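# Carry the tube rack to the next room's counter

## Task

Move the tube rack onto the counter in the adjoining room so that it stands upright and each tube sits fully inserted in a hole. The rack and tubes must never touch the floor, and the robot must neither tip over nor finish leaning. The door between the rooms swings shut on its own. The result must hold without the robot supporting it, so release the rack and move the robot away at the end.

## Robot and tools

ROBOT. TidyBot++: a mobile base 0.54 m long, 0.50 m wide and 0.38 m tall on four driven casters, carrying a single seven-joint arm with a two-finger gripper. The shoulder is 0.12 m ahead of the base centre and 0.68 m above the floor. Cameras: base_camera on the chassis and wrist_camera, which looks along the hand. The arm begins folded with the hand pointing down. In that state the wrist reaches up to 0.08 m beyond the base front and the elbow up to 1.15 m high. A downward-pointing hand can be lifted to about 0.94 m above the floor, only near the base; farther out it cannot go as high. Loose objects may occasionally get nudged by something.

FRAMES. Base frame: origin on the floor below the base centre, x forward, y left, z up. hand_pose is expressed in it and marks the point between the finger pads; the hand's own z axis runs along the fingers and its y axis is the closing direction. The odometry frame is the base frame as it was at scene start. base_odometry heading is positive to the left, range -3.142 to 3.142; it counts wheel rotation, so slipping looks like travel, and it drifts a few cm and degrees over roughly thirty moves. base_tilt is in degrees, forward and right positive, with a fixed bias up to about 1 degree.

execute_actions. Arguments: "actions", a list holding one action or none (none just returns state and pictures), and optional "cameras", a list of "base_camera", "wrist_camera" or "all" (omitted, null or ["all"] gives every camera; [] gives none; a wrong name rejects the call). Images are taken when the call ends; the "pictures" line gives their order. An action may contain "base", "joints" and "speeds"; its motions begin together and may finish separately.
- "base": exactly one key, each a relative offset from where the base last reported itself, not a pose. translate_m: metres straight ahead, forward positive, -2 to 2. strafe_m: metres sideways, left positive, -2 to 2. rotate_rad: radians turned in place, counter-clockwise from above positive, -6.3 to 6.3.
- "joints": one dictionary for the one arm, absolute targets in radians by name: joint_1_rad (unlimited, turns whole arm about vertical; positive is clockwise from above, opposite to rotate_rad), joint_2_rad shoulder -2.249 to 2.249, joint_3_rad unlimited, joint_4_rad elbow -2.579 to 2.579, joint_5_rad unlimited, joint_6_rad wrist -2.099 to 2.099, joint_7_rad unlimited; plus gripper_pos, 0 (open, about 85 mm gap) to 1 (closed), gap roughly 85 x (1 - gripper_pos) mm. Unlimited joints go the short way; for more than half a turn send several steps. Done-tolerance is 0.039 rad for joints 1 to 4, 0.056 for 5 to 7, 0.03 for the gripper. Joints left out keep pushing toward earlier targets.
- "speeds": lower caps for this action only: translate_m and strafe_m 0.05 to 0.5 m/s, rotate_rad 0.1 to 1.57 rad/s (the top is default). A base move needing over 8.667 s is refused; no action exceeds 15 s. Any unknown key or out-of-range number rejects the call and nothing moves.

ARM GEOMETRY. With joint_1_rad 0, joint_3_rad 3.14 and joint_5_rad 0 the arm stays in the vertical plane of the base x axis. Tilt from vertical (forward positive): upper arm (0.42 m) = joint_2_rad; forearm (0.31 m) = joint_2_rad - joint_4_rad; hand (0.31 m to the hand point) = that minus joint_6_rad. Forward reach from the shoulder is the sum of length x sin(tilt), height the sum of length x cos(tilt). From 3.14, raising joint_3_rad swings a forward-bent forearm rightward; raising joint_5_rad swings a bent hand rightward. With the hand down, positive joint_7_rad turns it counter-clockwise from above, and at 1.57 the fingers open toward left and right. Joint speeds reach 1.39 rad/s (1.22 for joints 5 to 7). Closed fingertips sit about 20 mm past the hand point.

OTHER TOOLS. wait: "seconds" 0 to 10; nothing new is commanded, then state and images come back. zoom_image: "camera" (base_camera or wrist_camera) and "region" [x0, y0, x1, y1] in pixels from the top-left of that camera's latest full image, at most 504 by 504. read_manual: optional "section", only "licences". finished_scene: "scene" number; irreversible, it ends the scene once the last command is held and reports success.

RESULT LINES. base_status and joint_status describe the last accepted action: "done"; "off_target" (stopped away from target, may still push); "contact_stop" or "time_out" (old target dropped, holding still). A blocked base can push until timeout and still say "done" while short. "joint command not followed" with a "cause:" line means a self-collision check held back the arm targets (gripper still acts); joints then show "not_followed" and may be retried later. No check prevents hitting the base. on_its_own lists uncommanded motion. motor_effort gives percent of maximum, peak in brackets, biased and noisy. "ARM HIT" flags a hard knock on the base or arm. Gripper "done" at 1 means nothing held; "off_target" means an object stopped it. If a stop is reported, later motion calls in the same reply are skipped.

FRICTION AND LOAD. Joints can halt a little short yet report done; resending the same target does nothing. To correct, send last command + (wanted - read angle). Loads make the arm sag; don't command the read angle while holding something. hand_pose can be a centimetre or two wrong; trust images.

FAULTS. A torque sensor at its limit (104.5 N m joints 1-4, warning 56.7; 51.3 N m joints 5-7, warning 29.4) freezes the arm and gripper for 10 s and drops the rest of the call; the base continues. MOTOR HOT appears at 60 °C; at 75 °C an OVER-TEMPERATURE FAULT lets the arm sink and joints read "limit_stop_at_motor_heat"; resend targets. Holding loads heats motors even while you think, since the robot holds its last command then.

AVOID. Letting the rack or tubes reach the floor, dropping or slamming things, driving with the arm caught on something about 0.8 m or higher (tipping risk), sideways force on a raised hand, driving into obstacles, and ending tilted. Backing off or retracting the arm relieves a lean. Mind the self-closing door.

Each tool is called after ">>>" in YAML: its name, and indented under it one key for each argument.

## Session

I'll start by looking at the current state and camera images.

>>> execute_actions:
  actions: []

Scene clock: 0.00 s.
base_odometry: x=+0.000 y=+0.000 heading=+0.000 (m, m, rad; odometry frame)
base_tilt: forward=-0.7 right=-0.1 (deg)
base_status: not commanded
joint_positions: joint_1_rad=-0.040 joint_2_rad=-0.321 joint_3_rad=+3.105 joint_4_rad=-2.513 joint_5_rad=-0.047 joint_6_rad=-0.845 joint_7_rad=+1.602 gripper_pos=+0.000
joint_status: not commanded
motor_effort: joint_1_rad=+1 joint_2_rad=-3 joint_3_rad=+1 joint_4_rad=+14 joint_5_rad=-2 joint_6_rad=+2 joint_7_rad=-1 (%)
hand_pose: x=+0.2729 y=+0.0228 z=+0.5885 quat_wxyz=(-0.014, +0.998, +0.039, +0.052) (m; base frame)
pictures: base_camera, wrist_camera
Images, in order (width x height): base_camera 644x364, wrist_camera 644x476.

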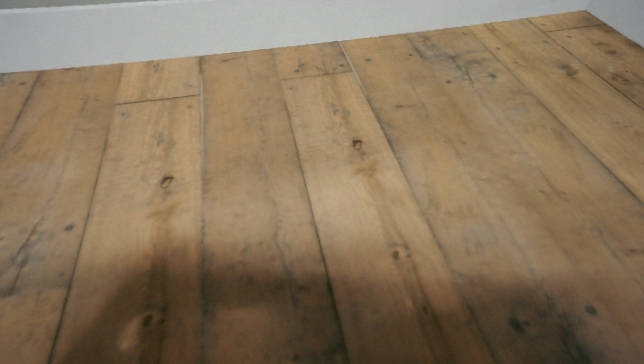

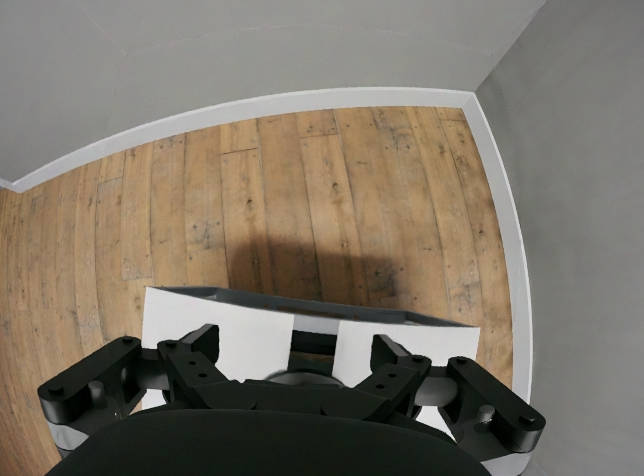

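>>> execute_actions:
  actions:
    - {"joints": {"joint_1_rad": -1.5, "joint_6_rad": 0.45}}
  cameras: ["wrist_camera"]

Scene clock: 2.93 s.
base_odometry: x=+0.000 y=+0.000 heading=+0.000 (m, m, rad; odometry frame)
base_tilt: forward=-0.7 right=-0.1 (deg)
base_status: not commanded
joint_positions: joint_1_rad=-1.478 joint_2_rad=-0.321 joint_3_rad=+3.105 joint_4_rad=-2.513 joint_5_rad=-0.047 joint_6_rad=+0.430 joint_7_rad=+1.602 gripper_pos=+0.000
joint_status: all done
motor_effort: joint_1_rad=+0(0) joint_2_rad=-7(8) joint_3_rad=+1(2) joint_4_rad=+18(18) joint_5_rad=-1(1) joint_6_rad=+10(10) joint_7_rad=+0(0) (%)
hand_pose: x=+0.1466 y=+0.4271 z=+0.8389 quat_wxyz=(-0.431, +0.566, +0.524, +0.469) (m; base frame)
pictures: wrist_camera
Images, in order (width x height): wrist_camera 644x476.

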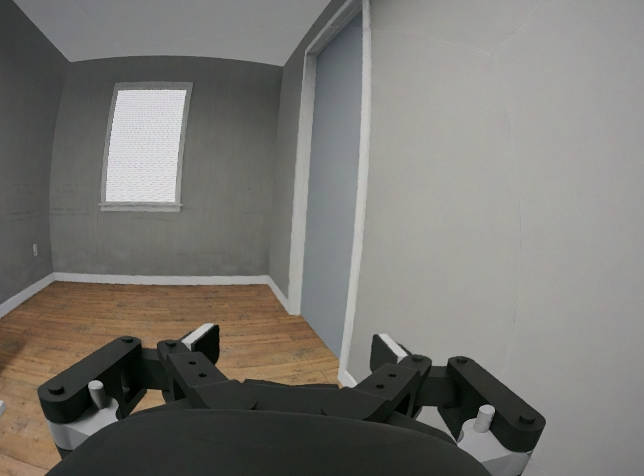

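>>> execute_actions:
  actions:
    - {"joints": {"joint_1_rad": -2.8}}
  cameras: ["wrist_camera"]

Scene clock: 5.57 s.
base_odometry: x=+0.000 y=+0.000 heading=+0.000 (m, m, rad; odometry frame)
base_tilt: forward=-0.6 right=-0.1 (deg)
base_status: not commanded
joint_positions: joint_1_rad=-2.778 joint_2_rad=-0.321 joint_3_rad=+3.105 joint_4_rad=-2.513 joint_5_rad=-0.047 joint_6_rad=+0.430 joint_7_rad=+1.602 gripper_pos=+0.000
joint_status: all done
motor_effort: joint_1_rad=+0(1) joint_2_rad=-8(7) joint_3_rad=+1(1) joint_4_rad=+18(18) joint_5_rad=-1(1) joint_6_rad=+10(9) joint_7_rad=+0(0) (%)
hand_pose: x=-0.2851 y=+0.1408 z=+0.8389 quat_wxyz=(-0.626, +0.133, +0.760, +0.112) (m; base frame)
pictures: wrist_camera
Images, in order (width x height): wrist_camera 644x476.

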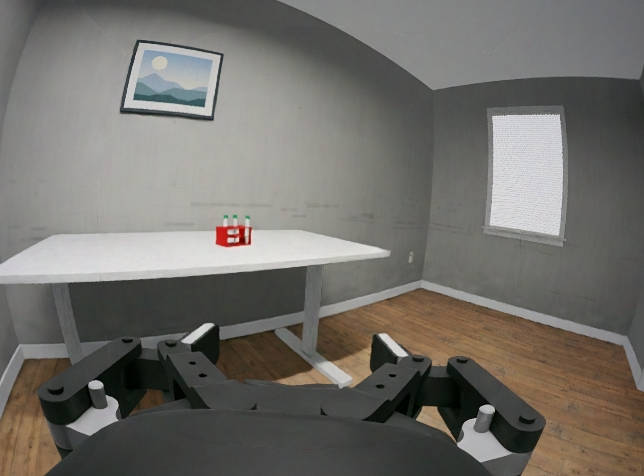

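>>> zoom_image:
  camera: "wrist_camera"
  region: [190, 195, 290, 265]

Region (190, 195, 290, 265) of wrist_camera's 644x476 image, scaled by 5.040; it fills the top 353 rows of this view, and the rest is white.

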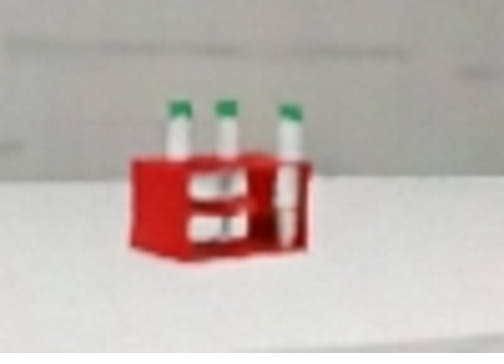

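>>> execute_actions:
  actions:
    - {"base": {"rotate_rad": 1.8}, "joints": {"joint_1_rad": 0.3}}

Scene clock: 10.07 s.
base_odometry: x=+0.000 y=+0.000 heading=+1.799 (m, m, rad; odometry frame)
base_tilt: forward=-0.6 right=-0.1 (deg)
base_status: done
joint_positions: joint_1_rad=+0.278 joint_2_rad=-0.321 joint_3_rad=+3.105 joint_4_rad=-2.513 joint_5_rad=-0.047 joint_6_rad=+0.430 joint_7_rad=+1.602 gripper_pos=+0.000
joint_status: all done
motor_effort: joint_1_rad=+1(1) joint_2_rad=-7(8) joint_3_rad=+0(2) joint_4_rad=+18(18) joint_5_rad=-1(1) joint_6_rad=+10(10) joint_7_rad=+0(0) (%)
hand_pose: x=+0.5337 y=-0.1059 z=+0.8389 quat_wxyz=(+0.086, +0.765, -0.100, +0.631) (m; base frame)
pictures: base_camera, wrist_camera
Images, in order (width x height): base_camera 644x364, wrist_camera 644x476.

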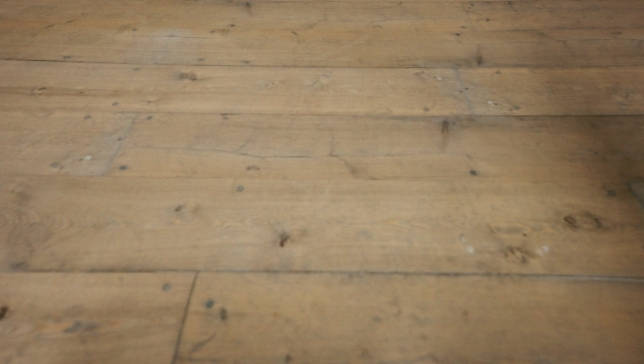

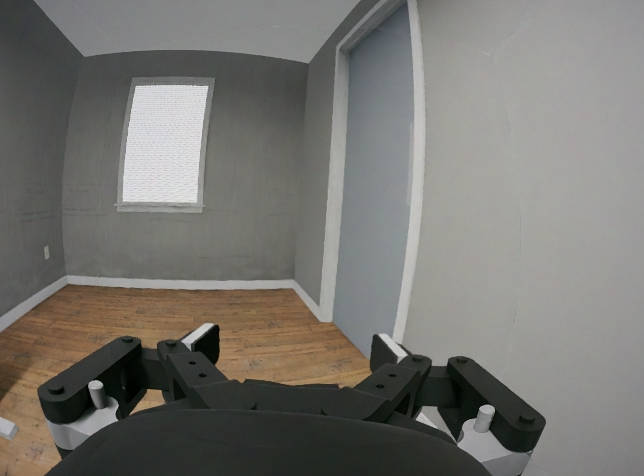

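>>> zoom_image:
  camera: "wrist_camera"
  region: [300, 0, 480, 380]

Region (300, 0, 480, 380) of wrist_camera's 644x476 image, scaled by 1.326; it fills the left 239 columns of this view, and the rest is white.

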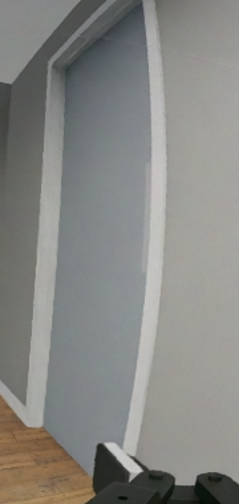

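>>> execute_actions:
  actions:
    - {"base": {"rotate_rad": 1.552}, "joints": {"joint_1_rad": -0.02, "joint_3_rad": 3.17, "joint_5_rad": 0.04, "joint_7_rad": 1.55, "joint_6_rad": 0.2}}

Scene clock: 12.60 s.
base_odometry: x=+0.000 y=+0.000 heading=-2.933 (m, m, rad; odometry frame)
base_tilt: forward=-0.7 right=-0.1 (deg)
base_status: done
joint_positions: joint_1_rad=-0.001 joint_2_rad=-0.321 joint_3_rad=+3.149 joint_4_rad=-2.513 joint_5_rad=+0.006 joint_6_rad=+0.222 joint_7_rad=+1.585 gripper_pos=+0.000
joint_status: all done
motor_effort: joint_1_rad=+1(2) joint_2_rad=-8(8) joint_3_rad=+1(1) joint_4_rad=+17(18) joint_5_rad=-1(1) joint_6_rad=+10(9) joint_7_rad=+0(0) (%)
hand_pose: x=+0.5287 y=-0.0008 z=+0.7773 quat_wxyz=(+0.006, +0.833, +0.006, +0.553) (m; base frame)
pictures: base_camera, wrist_camera
Images, in order (width x height): base_camera 644x364, wrist_camera 644x476.

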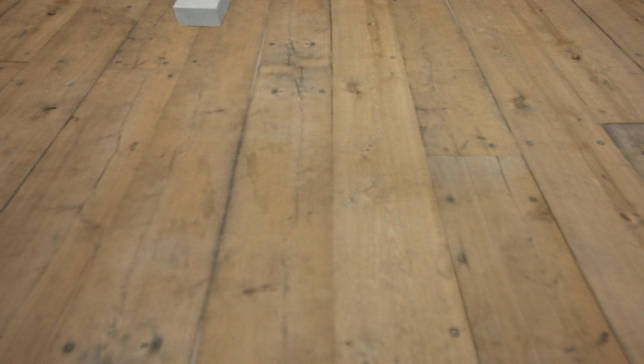

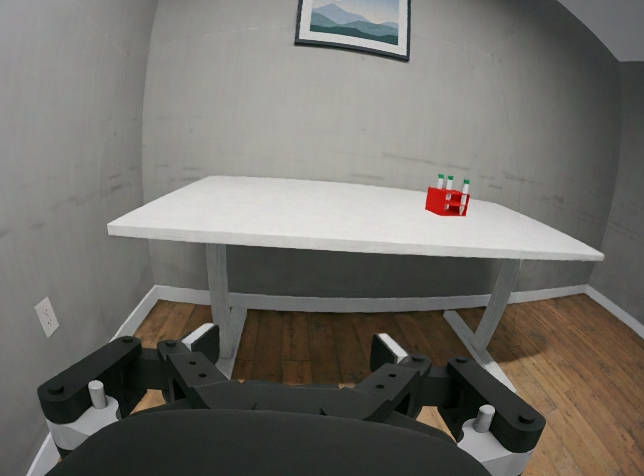

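>>> execute_actions:
  actions:
    - {"base": {"strafe_m": -0.38}, "joints": {"joint_2_rad": -0.1, "joint_4_rad": -1.75, "joint_6_rad": -0.55}}

Scene clock: 15.13 s.
base_odometry: x=-0.079 y=+0.372 heading=-2.933 (m, m, rad; odometry frame)
base_tilt: forward=-0.7 right=-0.1 (deg)
base_status: done
joint_positions: joint_1_rad=-0.002 joint_2_rad=-0.115 joint_3_rad=+3.158 joint_4_rad=-1.762 joint_5_rad=+0.007 joint_6_rad=-0.528 joint_7_rad=+1.585 gripper_pos=+0.000
joint_status: all done
motor_effort: joint_1_rad=+0(2) joint_2_rad=-18(18) joint_3_rad=+0(2) joint_4_rad=+20(21) joint_5_rad=-1(1) joint_6_rad=+9(9) joint_7_rad=+0(0) (%)
hand_pose: x=+0.6405 y=-0.0073 z=+0.8991 quat_wxyz=(+0.009, +0.885, +0.002, +0.465) (m; base frame)
pictures: base_camera, wrist_camera
Images, in order (width x height): base_camera 644x364, wrist_camera 644x476.

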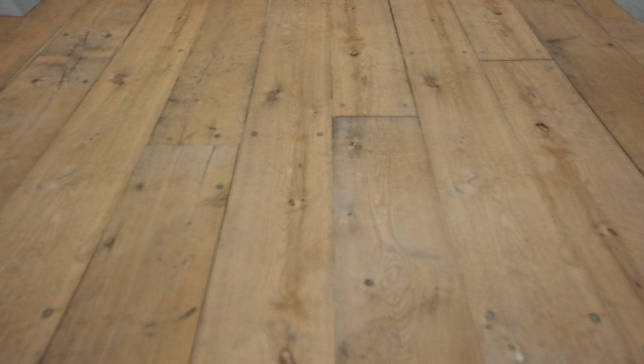

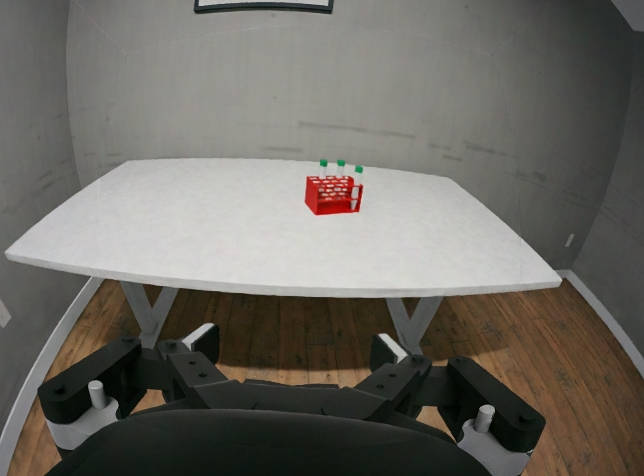

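>>> zoom_image:
  camera: "wrist_camera"
  region: [285, 145, 385, 225]

Region (285, 145, 385, 225) of wrist_camera's 644x476 image, scaled by 5.040; it fills the top 403 rows of this view, and the rest is white.

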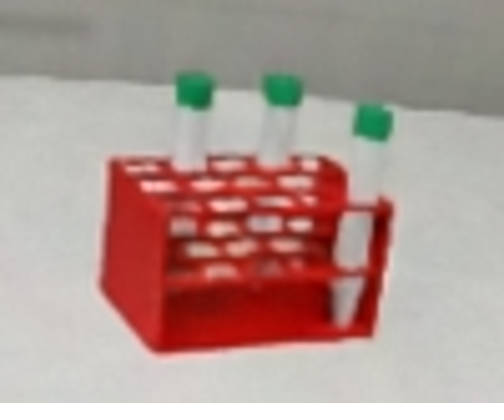

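>>> execute_actions:
  actions:
    - {"base": {"translate_m": 0.4}, "joints": {"joint_2_rad": 0.0, "joint_4_rad": -1.5, "joint_6_rad": -1.05}}

>>> zoom_image:
  camera: "wrist_camera"
  region: [230, 100, 430, 260]

Scene clock: 17.50 s.
base_odometry: x=-0.471 y=+0.289 heading=-2.933 (m, m, rad; odometry frame)
base_tilt: forward=-0.6 right=-0.1 (deg)
base_status: done
joint_positions: joint_1_rad=-0.002 joint_2_rad=+0.000 joint_3_rad=+3.158 joint_4_rad=-1.511 joint_5_rad=+0.007 joint_6_rad=-1.033 joint_7_rad=+1.585 gripper_pos=+0.000
joint_status: all done
motor_effort: joint_1_rad=+1(1) joint_2_rad=-20(24) joint_3_rad=+1(1) joint_4_rad=+18(20) joint_5_rad=-1(1) joint_6_rad=+6(9) joint_7_rad=+0(0) (%)
hand_pose: x=+0.6082 y=-0.0072 z=+0.8639 quat_wxyz=(+0.007, +0.956, +0.001, +0.294) (m; base frame)
pictures: base_camera, wrist_camera
Images, in order (width x height): base_camera 644x364, wrist_camera 644x476.

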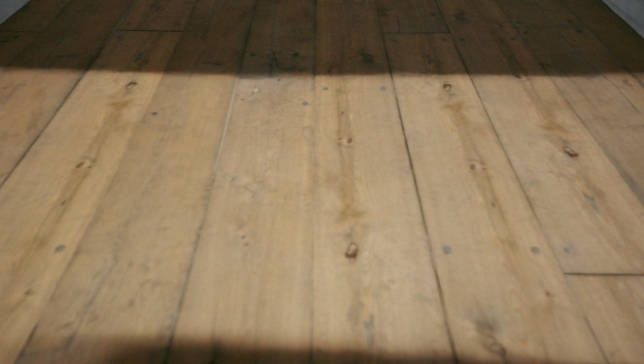

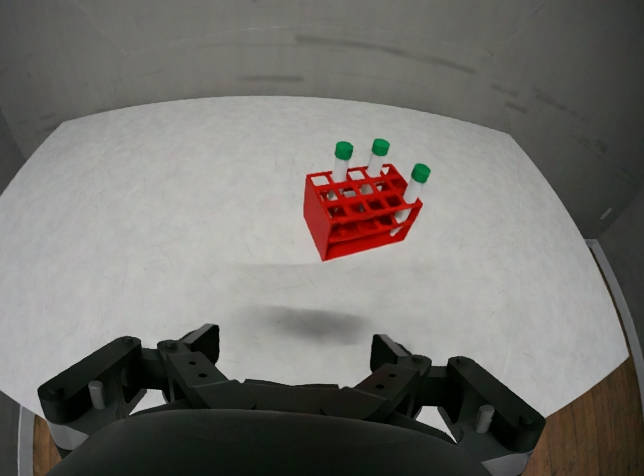

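Region (230, 100, 430, 260) of wrist_camera's 644x476 image, scaled by 2.520; it fills the top 403 rows of this view, and the rest is white.

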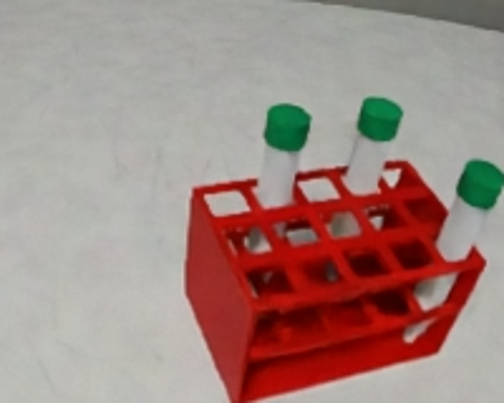

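>>> execute_actions:
  actions:
    - {"base": {"rotate_rad": 0.3}, "joints": {"joint_2_rad": 0.4, "joint_3_rad": 3.13, "joint_4_rad": -1.16, "joint_5_rad": 1.03, "joint_6_rad": -1.59, "joint_7_rad": -0.03}}

Scene clock: 23.13 s.
base_odometry: x=-0.471 y=+0.289 heading=-2.634 (m, m, rad; odometry frame)
base_tilt: forward=-0.6 right=-0.1 (deg)
base_status: done
joint_positions: joint_1_rad=-0.013 joint_2_rad=+0.393 joint_3_rad=+3.153 joint_4_rad=-1.172 joint_5_rad=+1.003 joint_6_rad=-1.570 joint_7_rad=-0.007 gripper_pos=+0.000
joint_status: all done
motor_effort: joint_1_rad=+1(3) joint_2_rad=-32(33) joint_3_rad=+2(4) joint_4_rad=+15(19) joint_5_rad=+6(6) joint_6_rad=+1(6) joint_7_rad=+0(0) (%)
hand_pose: x=+0.5964 y=-0.2590 z=+0.9057 quat_wxyz=(+0.338, +0.617, -0.621, +0.345) (m; base frame)
pictures: base_camera, wrist_camera
Images, in order (width x height): base_camera 644x364, wrist_camera 644x476.

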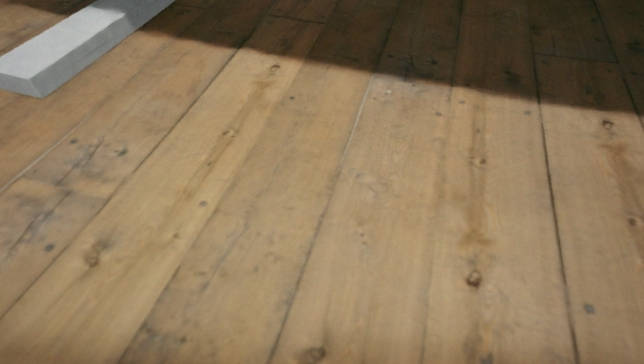

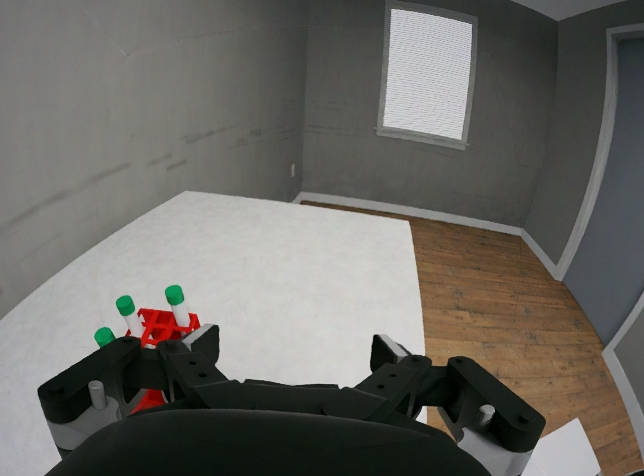

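>>> execute_actions:
  actions:
    - {"base": {"strafe_m": 0.15}}
  cameras: []

>>> execute_actions:
  actions:
    - {"joints": {"joint_2_rad": 0.9, "joint_4_rad": -0.66}}
  cameras: ["wrist_camera"]

Scene clock: 24.70 s.
base_odometry: x=-0.398 y=+0.158 heading=-2.633 (m, m, rad; odometry frame)
base_tilt: forward=-0.7 right=-0.1 (deg)
base_status: done
joint_positions: joint_1_rad=-0.017 joint_2_rad=+0.393 joint_3_rad=+3.145 joint_4_rad=-1.172 joint_5_rad=+1.003 joint_6_rad=-1.570 joint_7_rad=-0.007 gripper_pos=+0.000
joint_status: not commanded
motor_effort: joint_1_rad=+2(3) joint_2_rad=-33(34) joint_3_rad=+3(3) joint_4_rad=+16(16) joint_5_rad=+7(7) joint_6_rad=+1(1) joint_7_rad=-1(0) (%)
hand_pose: x=+0.5992 y=-0.2542 z=+0.9050 quat_wxyz=(+0.335, +0.621, -0.618, +0.346) (m; base frame)
pictures: none
No camera images: the call's "cameras" was empty. Leave "cameras" out to get every camera's image.

Scene clock: 26.67 s.
base_odometry: x=-0.398 y=+0.158 heading=-2.633 (m, m, rad; odometry frame)
base_tilt: forward=-0.6 right=-0.1 (deg)
base_status: not commanded
joint_positions: joint_1_rad=-0.017 joint_2_rad=+0.904 joint_3_rad=+3.145 joint_4_rad=-0.674 joint_5_rad=+1.003 joint_6_rad=-1.570 joint_7_rad=-0.007 gripper_pos=+0.000
joint_status: all done
motor_effort: joint_1_rad=+1(0) joint_2_rad=-48(50) joint_3_rad=+3(4) joint_4_rad=+16(16) joint_5_rad=+6(7) joint_6_rad=+1(2) joint_7_rad=+0(0) (%)
hand_pose: x=+0.7669 y=-0.2512 z=+0.7727 quat_wxyz=(+0.339, +0.623, -0.616, +0.342) (m; base frame)
pictures: wrist_camera
Images, in order (width x height): wrist_camera 644x476.

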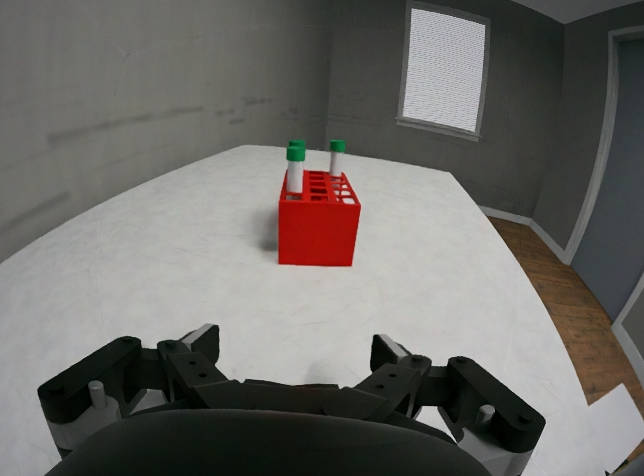

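>>> zoom_image:
  camera: "wrist_camera"
  region: [250, 130, 390, 280]

Region (250, 130, 390, 280) of wrist_camera's 644x476 image, scaled by 3.360; it fills the left 470 columns of this view, and the rest is white.

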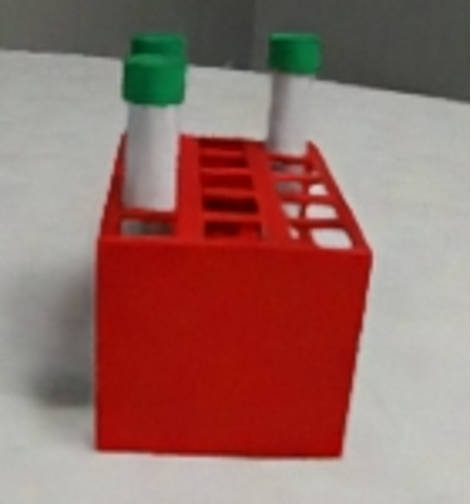

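>>> execute_actions:
  actions:
    - {"base": {"translate_m": -0.035}, "joints": {"joint_2_rad": 0.972, "joint_4_rad": -0.583}}
  cameras: []

>>> execute_actions:
  actions:
    - {"base": {"strafe_m": -0.08}, "speeds": {"strafe_m": 0.2}}
  cameras: ["wrist_camera"]

Scene clock: 28.53 s.
base_odometry: x=-0.367 y=+0.175 heading=-2.633 (m, m, rad; odometry frame)
base_tilt: forward=-0.6 right=+0.0 (deg)
base_status: done
joint_positions: joint_1_rad=-0.017 joint_2_rad=+0.960 joint_3_rad=+3.145 joint_4_rad=-0.596 joint_5_rad=+1.003 joint_6_rad=-1.571 joint_7_rad=-0.007 gripper_pos=+0.000
joint_status: all done
motor_effort: joint_1_rad=+1(4) joint_2_rad=-49(52) joint_3_rad=+4(4) joint_4_rad=+15(16) joint_5_rad=+6(7) joint_6_rad=+1(0) joint_7_rad=+0(0) (%)
hand_pose: x=+0.7844 y=-0.2509 z=+0.7610 quat_wxyz=(+0.332, +0.620, -0.619, +0.349) (m; base frame)
pictures: none
No camera images: the call's "cameras" was empty. Leave "cameras" out to get every camera's image.

Scene clock: 29.67 s.
base_odometry: x=-0.406 y=+0.245 heading=-2.633 (m, m, rad; odometry frame)
base_tilt: forward=-0.6 right=+0.0 (deg)
base_status: done
joint_positions: joint_1_rad=-0.012 joint_2_rad=+0.960 joint_3_rad=+3.145 joint_4_rad=-0.596 joint_5_rad=+1.003 joint_6_rad=-1.571 joint_7_rad=-0.007 gripper_pos=+0.000
joint_status: not commanded
motor_effort: joint_1_rad=+1(4) joint_2_rad=-49(50) joint_3_rad=+4(5) joint_4_rad=+16(16) joint_5_rad=+7(7) joint_6_rad=+1(1) joint_7_rad=+0(0) (%)
hand_pose: x=+0.7831 y=-0.2546 z=+0.7608 quat_wxyz=(+0.333, +0.618, -0.621, +0.348) (m; base frame)
pictures: wrist_camera
Images, in order (width x height): wrist_camera 644x476.

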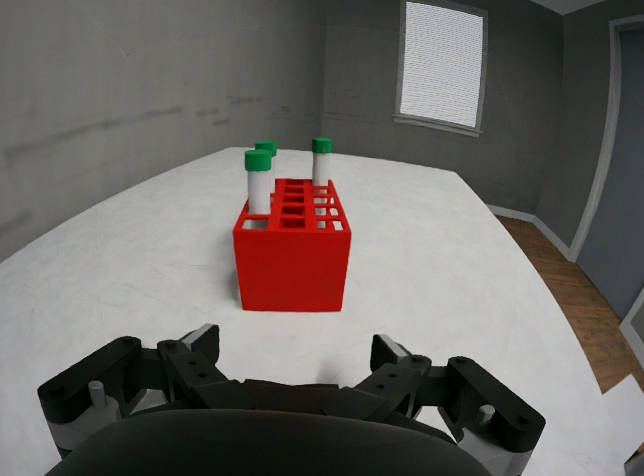

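>>> execute_actions:
  actions:
    - {"base": {"strafe_m": -0.045}, "speeds": {"strafe_m": 0.1}}
  cameras: ["wrist_camera"]

Scene clock: 30.97 s.
base_odometry: x=-0.428 y=+0.285 heading=-2.633 (m, m, rad; odometry frame)
base_tilt: forward=-0.6 right=-0.1 (deg)
base_status: done
joint_positions: joint_1_rad=-0.016 joint_2_rad=+0.960 joint_3_rad=+3.145 joint_4_rad=-0.596 joint_5_rad=+1.003 joint_6_rad=-1.571 joint_7_rad=-0.007 gripper_pos=+0.000
joint_status: not commanded
motor_effort: joint_1_rad=+1(4) joint_2_rad=-50(50) joint_3_rad=+3(5) joint_4_rad=+15(16) joint_5_rad=+7(7) joint_6_rad=+1(1) joint_7_rad=+0(0) (%)
hand_pose: x=+0.7843 y=-0.2514 z=+0.7607 quat_wxyz=(+0.332, +0.619, -0.620, +0.349) (m; base frame)
pictures: wrist_camera
Images, in order (width x height): wrist_camera 644x476.

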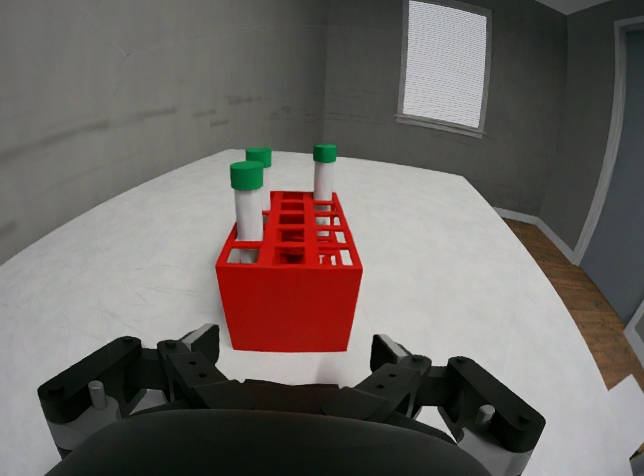

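>>> execute_actions:
  actions:
    - {"base": {"translate_m": 0.005}, "speeds": {"translate_m": 0.05}}
  cameras: ["wrist_camera"]

Scene clock: 31.63 s.
base_odometry: x=-0.432 y=+0.282 heading=-2.633 (m, m, rad; odometry frame)
base_tilt: forward=-0.7 right=-0.1 (deg)
base_status: done
joint_positions: joint_1_rad=-0.016 joint_2_rad=+0.963 joint_3_rad=+3.145 joint_4_rad=-0.595 joint_5_rad=+1.003 joint_6_rad=-1.571 joint_7_rad=-0.007 gripper_pos=+0.000
joint_status: not commanded
motor_effort: joint_1_rad=+0(3) joint_2_rad=-49(54) joint_3_rad=+4(4) joint_4_rad=+16(16) joint_5_rad=+6(6) joint_6_rad=+1(0) joint_7_rad=+0(0) (%)
hand_pose: x=+0.7845 y=-0.2514 z=+0.7591 quat_wxyz=(+0.333, +0.620, -0.619, +0.348) (m; base frame)
pictures: wrist_camera
Images, in order (width x height): wrist_camera 644x476.

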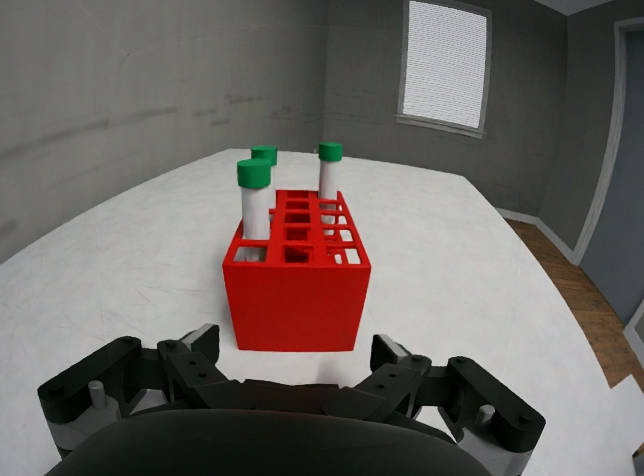

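>>> execute_actions:
  actions:
    - {"base": {"strafe_m": -0.03}, "speeds": {"strafe_m": 0.06}}
  cameras: ["wrist_camera"]

Scene clock: 32.80 s.
base_odometry: x=-0.447 y=+0.308 heading=-2.633 (m, m, rad; odometry frame)
base_tilt: forward=-0.6 right=-0.1 (deg)
base_status: done
joint_positions: joint_1_rad=-0.017 joint_2_rad=+0.963 joint_3_rad=+3.145 joint_4_rad=-0.595 joint_5_rad=+1.003 joint_6_rad=-1.571 joint_7_rad=-0.007 gripper_pos=+0.000
joint_status: not commanded
motor_effort: joint_1_rad=+1(4) joint_2_rad=-49(51) joint_3_rad=+4(4) joint_4_rad=+16(16) joint_5_rad=+6(7) joint_6_rad=+1(1) joint_7_rad=+0(0) (%)
hand_pose: x=+0.7847 y=-0.2510 z=+0.7590 quat_wxyz=(+0.333, +0.620, -0.619, +0.348) (m; base frame)
pictures: wrist_camera
Images, in order (width x height): wrist_camera 644x476.

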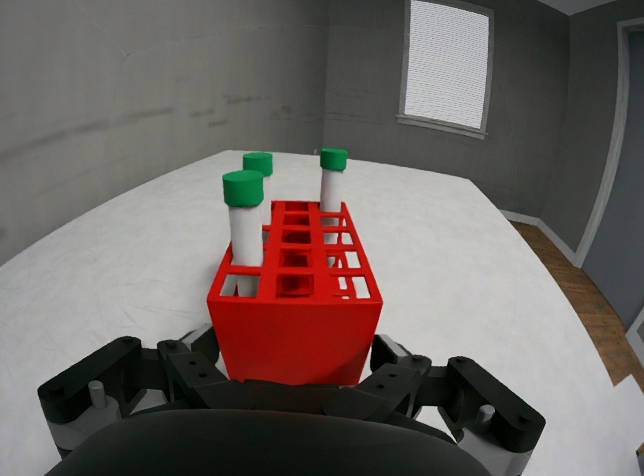

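>>> execute_actions:
  actions:
    - {"base": {"strafe_m": -0.022}, "speeds": {"strafe_m": 0.05}}
  cameras: ["wrist_camera"]

Scene clock: 33.77 s.
base_odometry: x=-0.458 y=+0.328 heading=-2.633 (m, m, rad; odometry frame)
base_tilt: forward=-0.6 right=-0.1 (deg)
base_status: done
joint_positions: joint_1_rad=-0.019 joint_2_rad=+0.963 joint_3_rad=+3.145 joint_4_rad=-0.595 joint_5_rad=+1.003 joint_6_rad=-1.571 joint_7_rad=-0.007 gripper_pos=+0.000
joint_status: not commanded
motor_effort: joint_1_rad=+2(6) joint_2_rad=-49(50) joint_3_rad=+5(5) joint_4_rad=+16(16) joint_5_rad=+6(7) joint_6_rad=+1(1) joint_7_rad=+0(0) (%)
hand_pose: x=+0.7851 y=-0.2500 z=+0.7590 quat_wxyz=(+0.333, +0.620, -0.619, +0.349) (m; base frame)
pictures: wrist_camera
Images, in order (width x height): wrist_camera 644x476.

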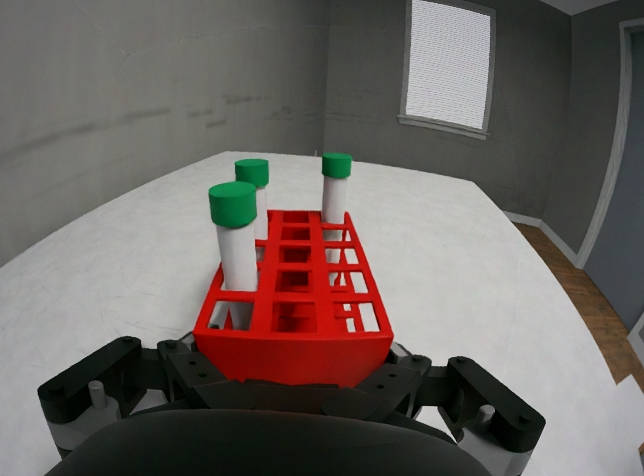

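>>> execute_actions:
  actions:
    - {"joints": {"gripper_pos": 1.0}}
  cameras: ["wrist_camera"]

Scene clock: 35.03 s.
base_odometry: x=-0.458 y=+0.328 heading=-2.633 (m, m, rad; odometry frame)
base_tilt: forward=-0.6 right=-0.1 (deg)
base_status: not commanded
joint_positions: joint_1_rad=-0.019 joint_2_rad=+0.964 joint_3_rad=+3.145 joint_4_rad=-0.593 joint_5_rad=+1.005 joint_6_rad=-1.571 joint_7_rad=-0.007 gripper_pos=+0.064
joint_status: gripper_pos off_target (ended at +0.064, target +1.000)
motor_effort: joint_1_rad=+0(2) joint_2_rad=-48(50) joint_3_rad=+4(4) joint_4_rad=+15(16) joint_5_rad=+6(7) joint_6_rad=+1(1) joint_7_rad=+0(0) (%)
hand_pose: x=+0.7855 y=-0.2502 z=+0.7598 quat_wxyz=(+0.333, +0.620, -0.619, +0.350) (m; base frame)
pictures: wrist_camera
Images, in order (width x height): wrist_camera 644x476.

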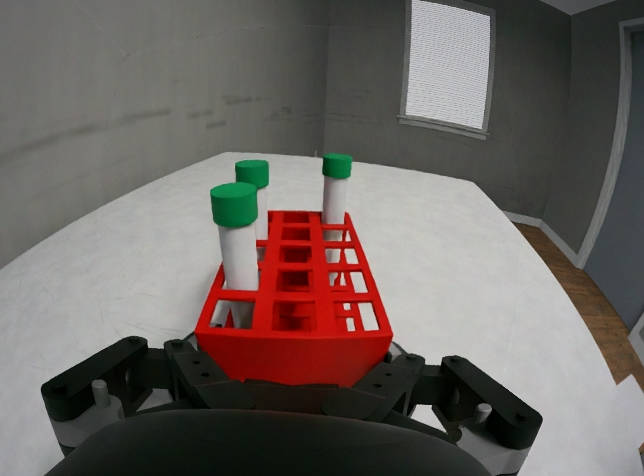

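>>> execute_actions:
  actions:
    - {"joints": {"joint_2_rad": 0.84, "joint_4_rad": -0.72}}
  cameras: ["wrist_camera"]

Scene clock: 36.23 s.
base_odometry: x=-0.458 y=+0.328 heading=-2.633 (m, m, rad; odometry frame)
base_tilt: forward=-0.6 right=-0.1 (deg)
base_status: not commanded
joint_positions: joint_1_rad=-0.019 joint_2_rad=+0.848 joint_3_rad=+3.145 joint_4_rad=-0.712 joint_5_rad=+1.005 joint_6_rad=-1.571 joint_7_rad=-0.007 gripper_pos=+0.064
joint_status: all done
motor_effort: joint_1_rad=+1(1) joint_2_rad=-47(51) joint_3_rad=+4(5) joint_4_rad=+16(16) joint_5_rad=+7(7) joint_6_rad=+1(0) joint_7_rad=+0(0) (%)
hand_pose: x=+0.7548 y=-0.2508 z=+0.7966 quat_wxyz=(+0.334, +0.620, -0.618, +0.348) (m; base frame)
pictures: wrist_camera
Images, in order (width x height): wrist_camera 644x476.

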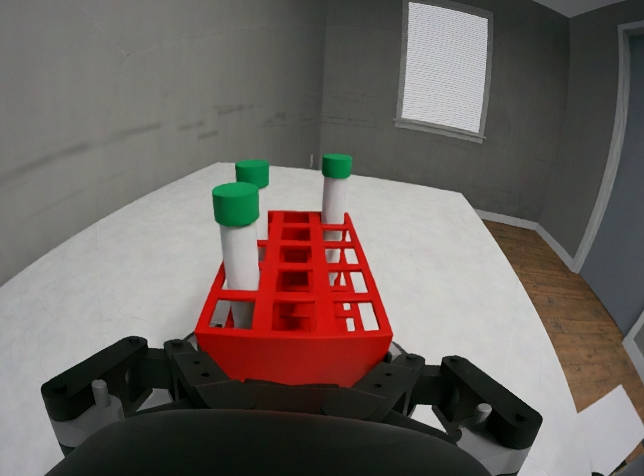

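>>> execute_actions:
  actions:
    - {"base": {"rotate_rad": -1.87}, "joints": {"joint_2_rad": -0.36, "joint_4_rad": -1.92}, "speeds": {"rotate_rad": 0.9}}

Scene clock: 40.37 s.
base_odometry: x=-0.458 y=+0.328 heading=+1.781 (m, m, rad; odometry frame)
base_tilt: forward=-0.7 right=-0.1 (deg)
base_status: done
joint_positions: joint_1_rad=-0.020 joint_2_rad=-0.351 joint_3_rad=+3.137 joint_4_rad=-1.911 joint_5_rad=+1.005 joint_6_rad=-1.571 joint_7_rad=-0.007 gripper_pos=+0.064
joint_status: all done
motor_effort: joint_1_rad=+1(8) joint_2_rad=-5(50) joint_3_rad=-1(6) joint_4_rad=+16(17) joint_5_rad=+7(9) joint_6_rad=+1(1) joint_7_rad=+0(0) (%)
hand_pose: x=+0.2966 y=-0.2568 z=+0.9134 quat_wxyz=(+0.332, +0.623, -0.616, +0.349) (m; base frame)
pictures: base_camera, wrist_camera
Images, in order (width x height): base_camera 644x364, wrist_camera 644x476.

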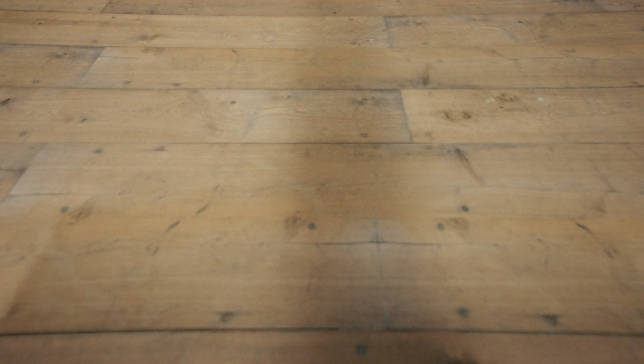

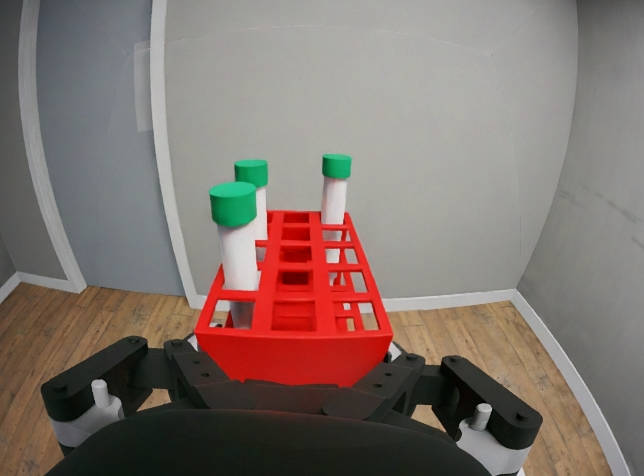

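>>> execute_actions:
  actions:
    - {"base": {"translate_m": 1.15}, "speeds": {"translate_m": 0.4}}

Scene clock: 44.50 s.
base_odometry: x=-0.697 y=+1.453 heading=+1.781 (m, m, rad; odometry frame)
base_tilt: forward=-0.6 right=-0.1 (deg)
base_status: done
joint_positions: joint_1_rad=-0.020 joint_2_rad=-0.355 joint_3_rad=+3.137 joint_4_rad=-1.911 joint_5_rad=+1.005 joint_6_rad=-1.573 joint_7_rad=-0.007 gripper_pos=+0.064
joint_status: not commanded
motor_effort: joint_1_rad=+0(0) joint_2_rad=-4(7) joint_3_rad=-1(3) joint_4_rad=+16(17) joint_5_rad=+7(8) joint_6_rad=+1(2) joint_7_rad=+0(0) (%)
hand_pose: x=+0.2951 y=-0.2568 z=+0.9140 quat_wxyz=(+0.332, +0.622, -0.617, +0.350) (m; base frame)
pictures: base_camera, wrist_camera
Images, in order (width x height): base_camera 644x364, wrist_camera 644x476.

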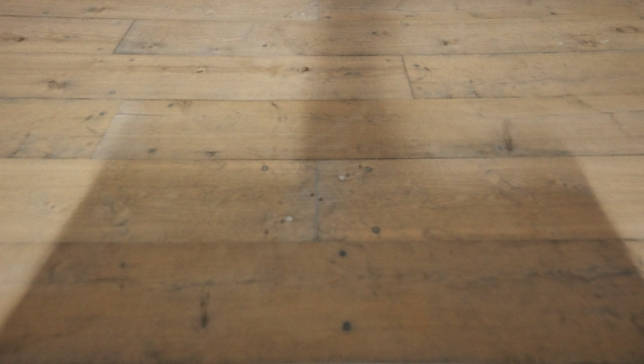

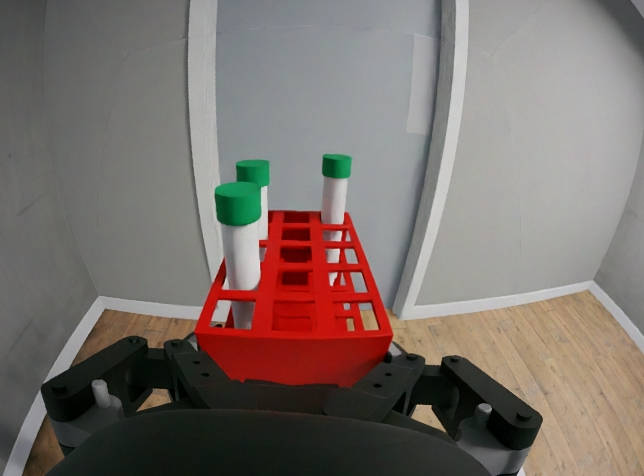

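>>> execute_actions:
  actions:
    - {"base": {"translate_m": 0.19}, "joints": {"joint_1_rad": 1.59}}
  cameras: []

>>> execute_actions:
  actions:
    - {"base": {"rotate_rad": -1.571}, "speeds": {"rotate_rad": 1.0}}
  cameras: []

>>> execute_actions:
  actions:
    - {"base": {"translate_m": 0.5}, "speeds": {"translate_m": 0.4}}

Scene clock: 47.60 s.
base_odometry: x=-0.736 y=+1.639 heading=+1.780 (m, m, rad; odometry frame)
base_tilt: forward=-0.6 right=-0.1 (deg)
base_status: done
joint_positions: joint_1_rad=+1.568 joint_2_rad=-0.351 joint_3_rad=+3.137 joint_4_rad=-1.912 joint_5_rad=+1.005 joint_6_rad=-1.573 joint_7_rad=-0.007 gripper_pos=+0.064
joint_status: all done
motor_effort: joint_1_rad=+1(1) joint_2_rad=-5(7) joint_3_rad=-2(3) joint_4_rad=+16(16) joint_5_rad=+8(8) joint_6_rad=+1(2) joint_7_rad=+0(0) (%)
hand_pose: x=-0.1408 y=-0.1725 z=+0.9133 quat_wxyz=(+0.482, -0.003, -0.876, +0.007) (m; base frame)
pictures: none
No camera images: the call's "cameras" was empty. Leave "cameras" out to get every camera's image.

Scene clock: 50.10 s.
base_odometry: x=-0.736 y=+1.639 heading=+0.210 (m, m, rad; odometry frame)
base_tilt: forward=-0.7 right=-0.1 (deg)
base_status: done
joint_positions: joint_1_rad=+1.568 joint_2_rad=-0.351 joint_3_rad=+3.137 joint_4_rad=-1.912 joint_5_rad=+1.005 joint_6_rad=-1.573 joint_7_rad=-0.007 gripper_pos=+0.064
joint_status: not commanded
motor_effort: joint_1_rad=+1(1) joint_2_rad=-5(5) joint_3_rad=-1(2) joint_4_rad=+16(16) joint_5_rad=+8(8) joint_6_rad=+1(1) joint_7_rad=+0(0) (%)
hand_pose: x=-0.1409 y=-0.1724 z=+0.9133 quat_wxyz=(+0.482, -0.003, -0.876, +0.007) (m; base frame)
pictures: none
No camera images: the call's "cameras" was empty. Leave "cameras" out to get every camera's image.

Scene clock: 52.50 s.
base_odometry: x=-0.247 y=+1.743 heading=+0.210 (m, m, rad; odometry frame)
base_tilt: forward=-0.7 right=-0.1 (deg)
base_status: done
joint_positions: joint_1_rad=+1.569 joint_2_rad=-0.351 joint_3_rad=+3.137 joint_4_rad=-1.912 joint_5_rad=+1.005 joint_6_rad=-1.573 joint_7_rad=-0.007 gripper_pos=+0.064
joint_status: not commanded
motor_effort: joint_1_rad=+0(0) joint_2_rad=-5(5) joint_3_rad=-2(4) joint_4_rad=+16(16) joint_5_rad=+8(7) joint_6_rad=+1(1) joint_7_rad=+0(0) (%)
hand_pose: x=-0.1410 y=-0.1722 z=+0.9133 quat_wxyz=(+0.482, -0.003, -0.876, +0.007) (m; base frame)
pictures: base_camera, wrist_camera
Images, in order (width x height): base_camera 644x364, wrist_camera 644x476.

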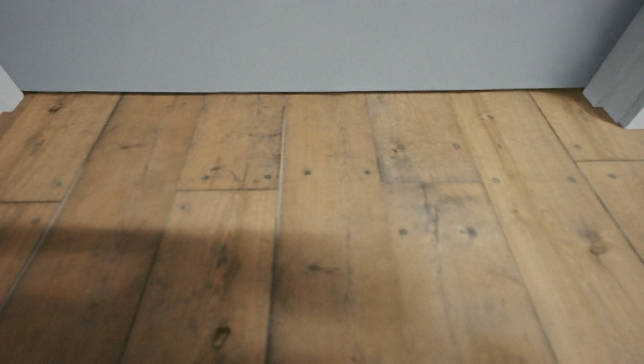

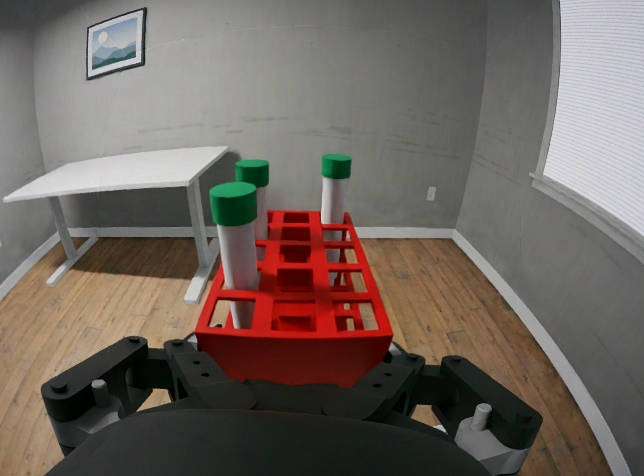

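>>> execute_actions:
  actions:
    - {"base": {"translate_m": 0.44}, "speeds": {"translate_m": 0.4}}
  cameras: ["base_camera"]

Scene clock: 54.97 s.
base_odometry: x=+0.183 y=+1.834 heading=+0.210 (m, m, rad; odometry frame)
base_tilt: forward=-0.7 right=-0.1 (deg)
base_status: done
joint_positions: joint_1_rad=+1.570 joint_2_rad=-0.353 joint_3_rad=+3.133 joint_4_rad=-1.912 joint_5_rad=+1.005 joint_6_rad=-1.575 joint_7_rad=-0.007 gripper_pos=+0.064
joint_status: not commanded
motor_effort: joint_1_rad=+1(3) joint_2_rad=-6(10) joint_3_rad=-1(5) joint_4_rad=+16(17) joint_5_rad=+7(9) joint_6_rad=+0(3) joint_7_rad=+0(0) (%)
hand_pose: x=-0.1403 y=-0.1718 z=+0.9138 quat_wxyz=(+0.483, -0.003, -0.876, +0.007) (m; base frame)
pictures: base_camera
Images, in order (width x height): base_camera 644x364.

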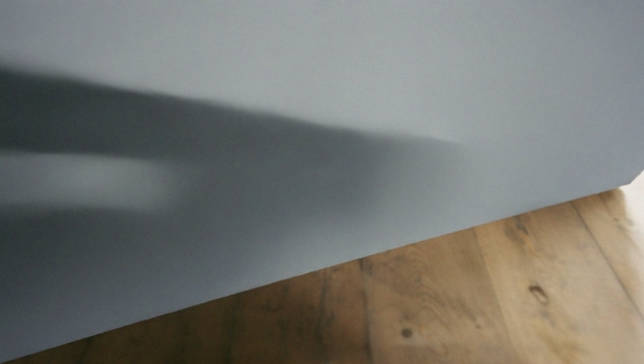

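>>> execute_actions:
  actions:
    - {"base": {"translate_m": 0.5}, "speeds": {"translate_m": 0.15}}

Scene clock: 59.03 s.
base_odometry: x=+0.673 y=+1.938 heading=+0.210 (m, m, rad; odometry frame)
base_tilt: forward=-0.6 right=-0.1 (deg)
base_status: done
joint_positions: joint_1_rad=+1.572 joint_2_rad=-0.354 joint_3_rad=+3.131 joint_4_rad=-1.914 joint_5_rad=+1.006 joint_6_rad=-1.578 joint_7_rad=-0.007 gripper_pos=+0.064
joint_status: not commanded
motor_effort: joint_1_rad=+1(2) joint_2_rad=-5(19) joint_3_rad=-1(5) joint_4_rad=+16(17) joint_5_rad=+7(9) joint_6_rad=+1(4) joint_7_rad=+0(0) (%)
hand_pose: x=-0.1405 y=-0.1700 z=+0.9137 quat_wxyz=(+0.483, -0.004, -0.875, +0.005) (m; base frame)
pictures: base_camera, wrist_camera
Images, in order (width x height): base_camera 644x364, wrist_camera 644x476.

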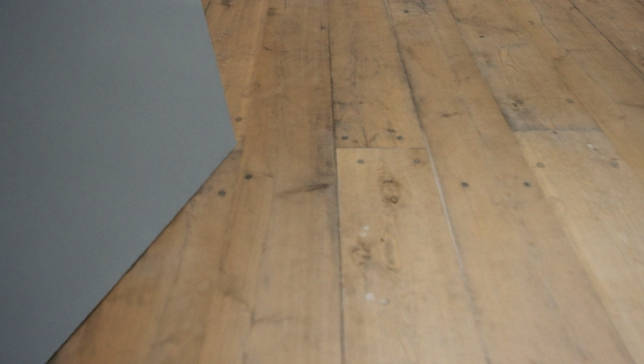

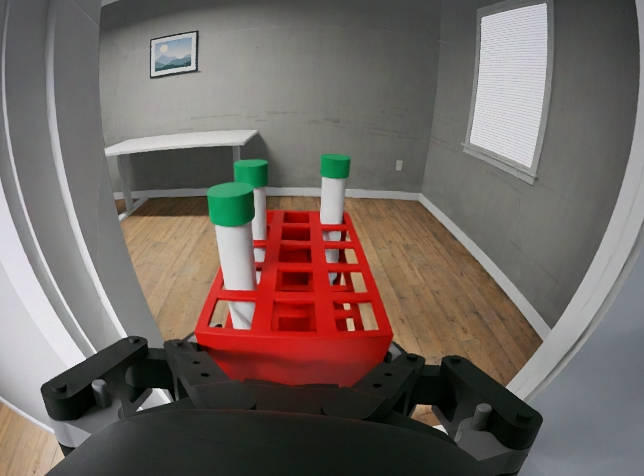

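>>> execute_actions:
  actions:
    - {"base": {"translate_m": 0.5}, "speeds": {"translate_m": 0.2}}

Scene clock: 62.30 s.
base_odometry: x=+1.162 y=+2.042 heading=+0.210 (m, m, rad; odometry frame)
base_tilt: forward=-0.7 right=-0.1 (deg)
base_status: done
joint_positions: joint_1_rad=+1.572 joint_2_rad=-0.354 joint_3_rad=+3.131 joint_4_rad=-1.914 joint_5_rad=+1.006 joint_6_rad=-1.578 joint_7_rad=-0.007 gripper_pos=+0.064
joint_status: not commanded
motor_effort: joint_1_rad=+1(0) joint_2_rad=-4(7) joint_3_rad=-1(3) joint_4_rad=+16(16) joint_5_rad=+7(8) joint_6_rad=+1(1) joint_7_rad=+0(0) (%)
hand_pose: x=-0.1405 y=-0.1700 z=+0.9137 quat_wxyz=(+0.483, -0.004, -0.875, +0.005) (m; base frame)
pictures: base_camera, wrist_camera
Images, in order (width x height): base_camera 644x364, wrist_camera 644x476.

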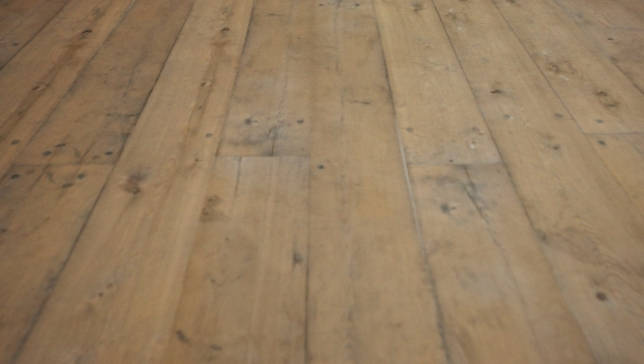

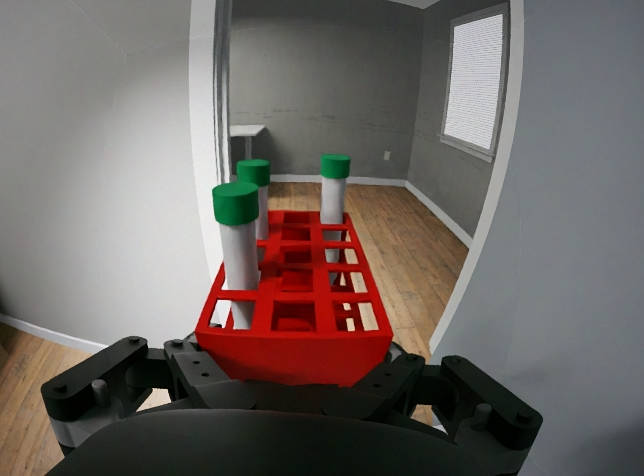

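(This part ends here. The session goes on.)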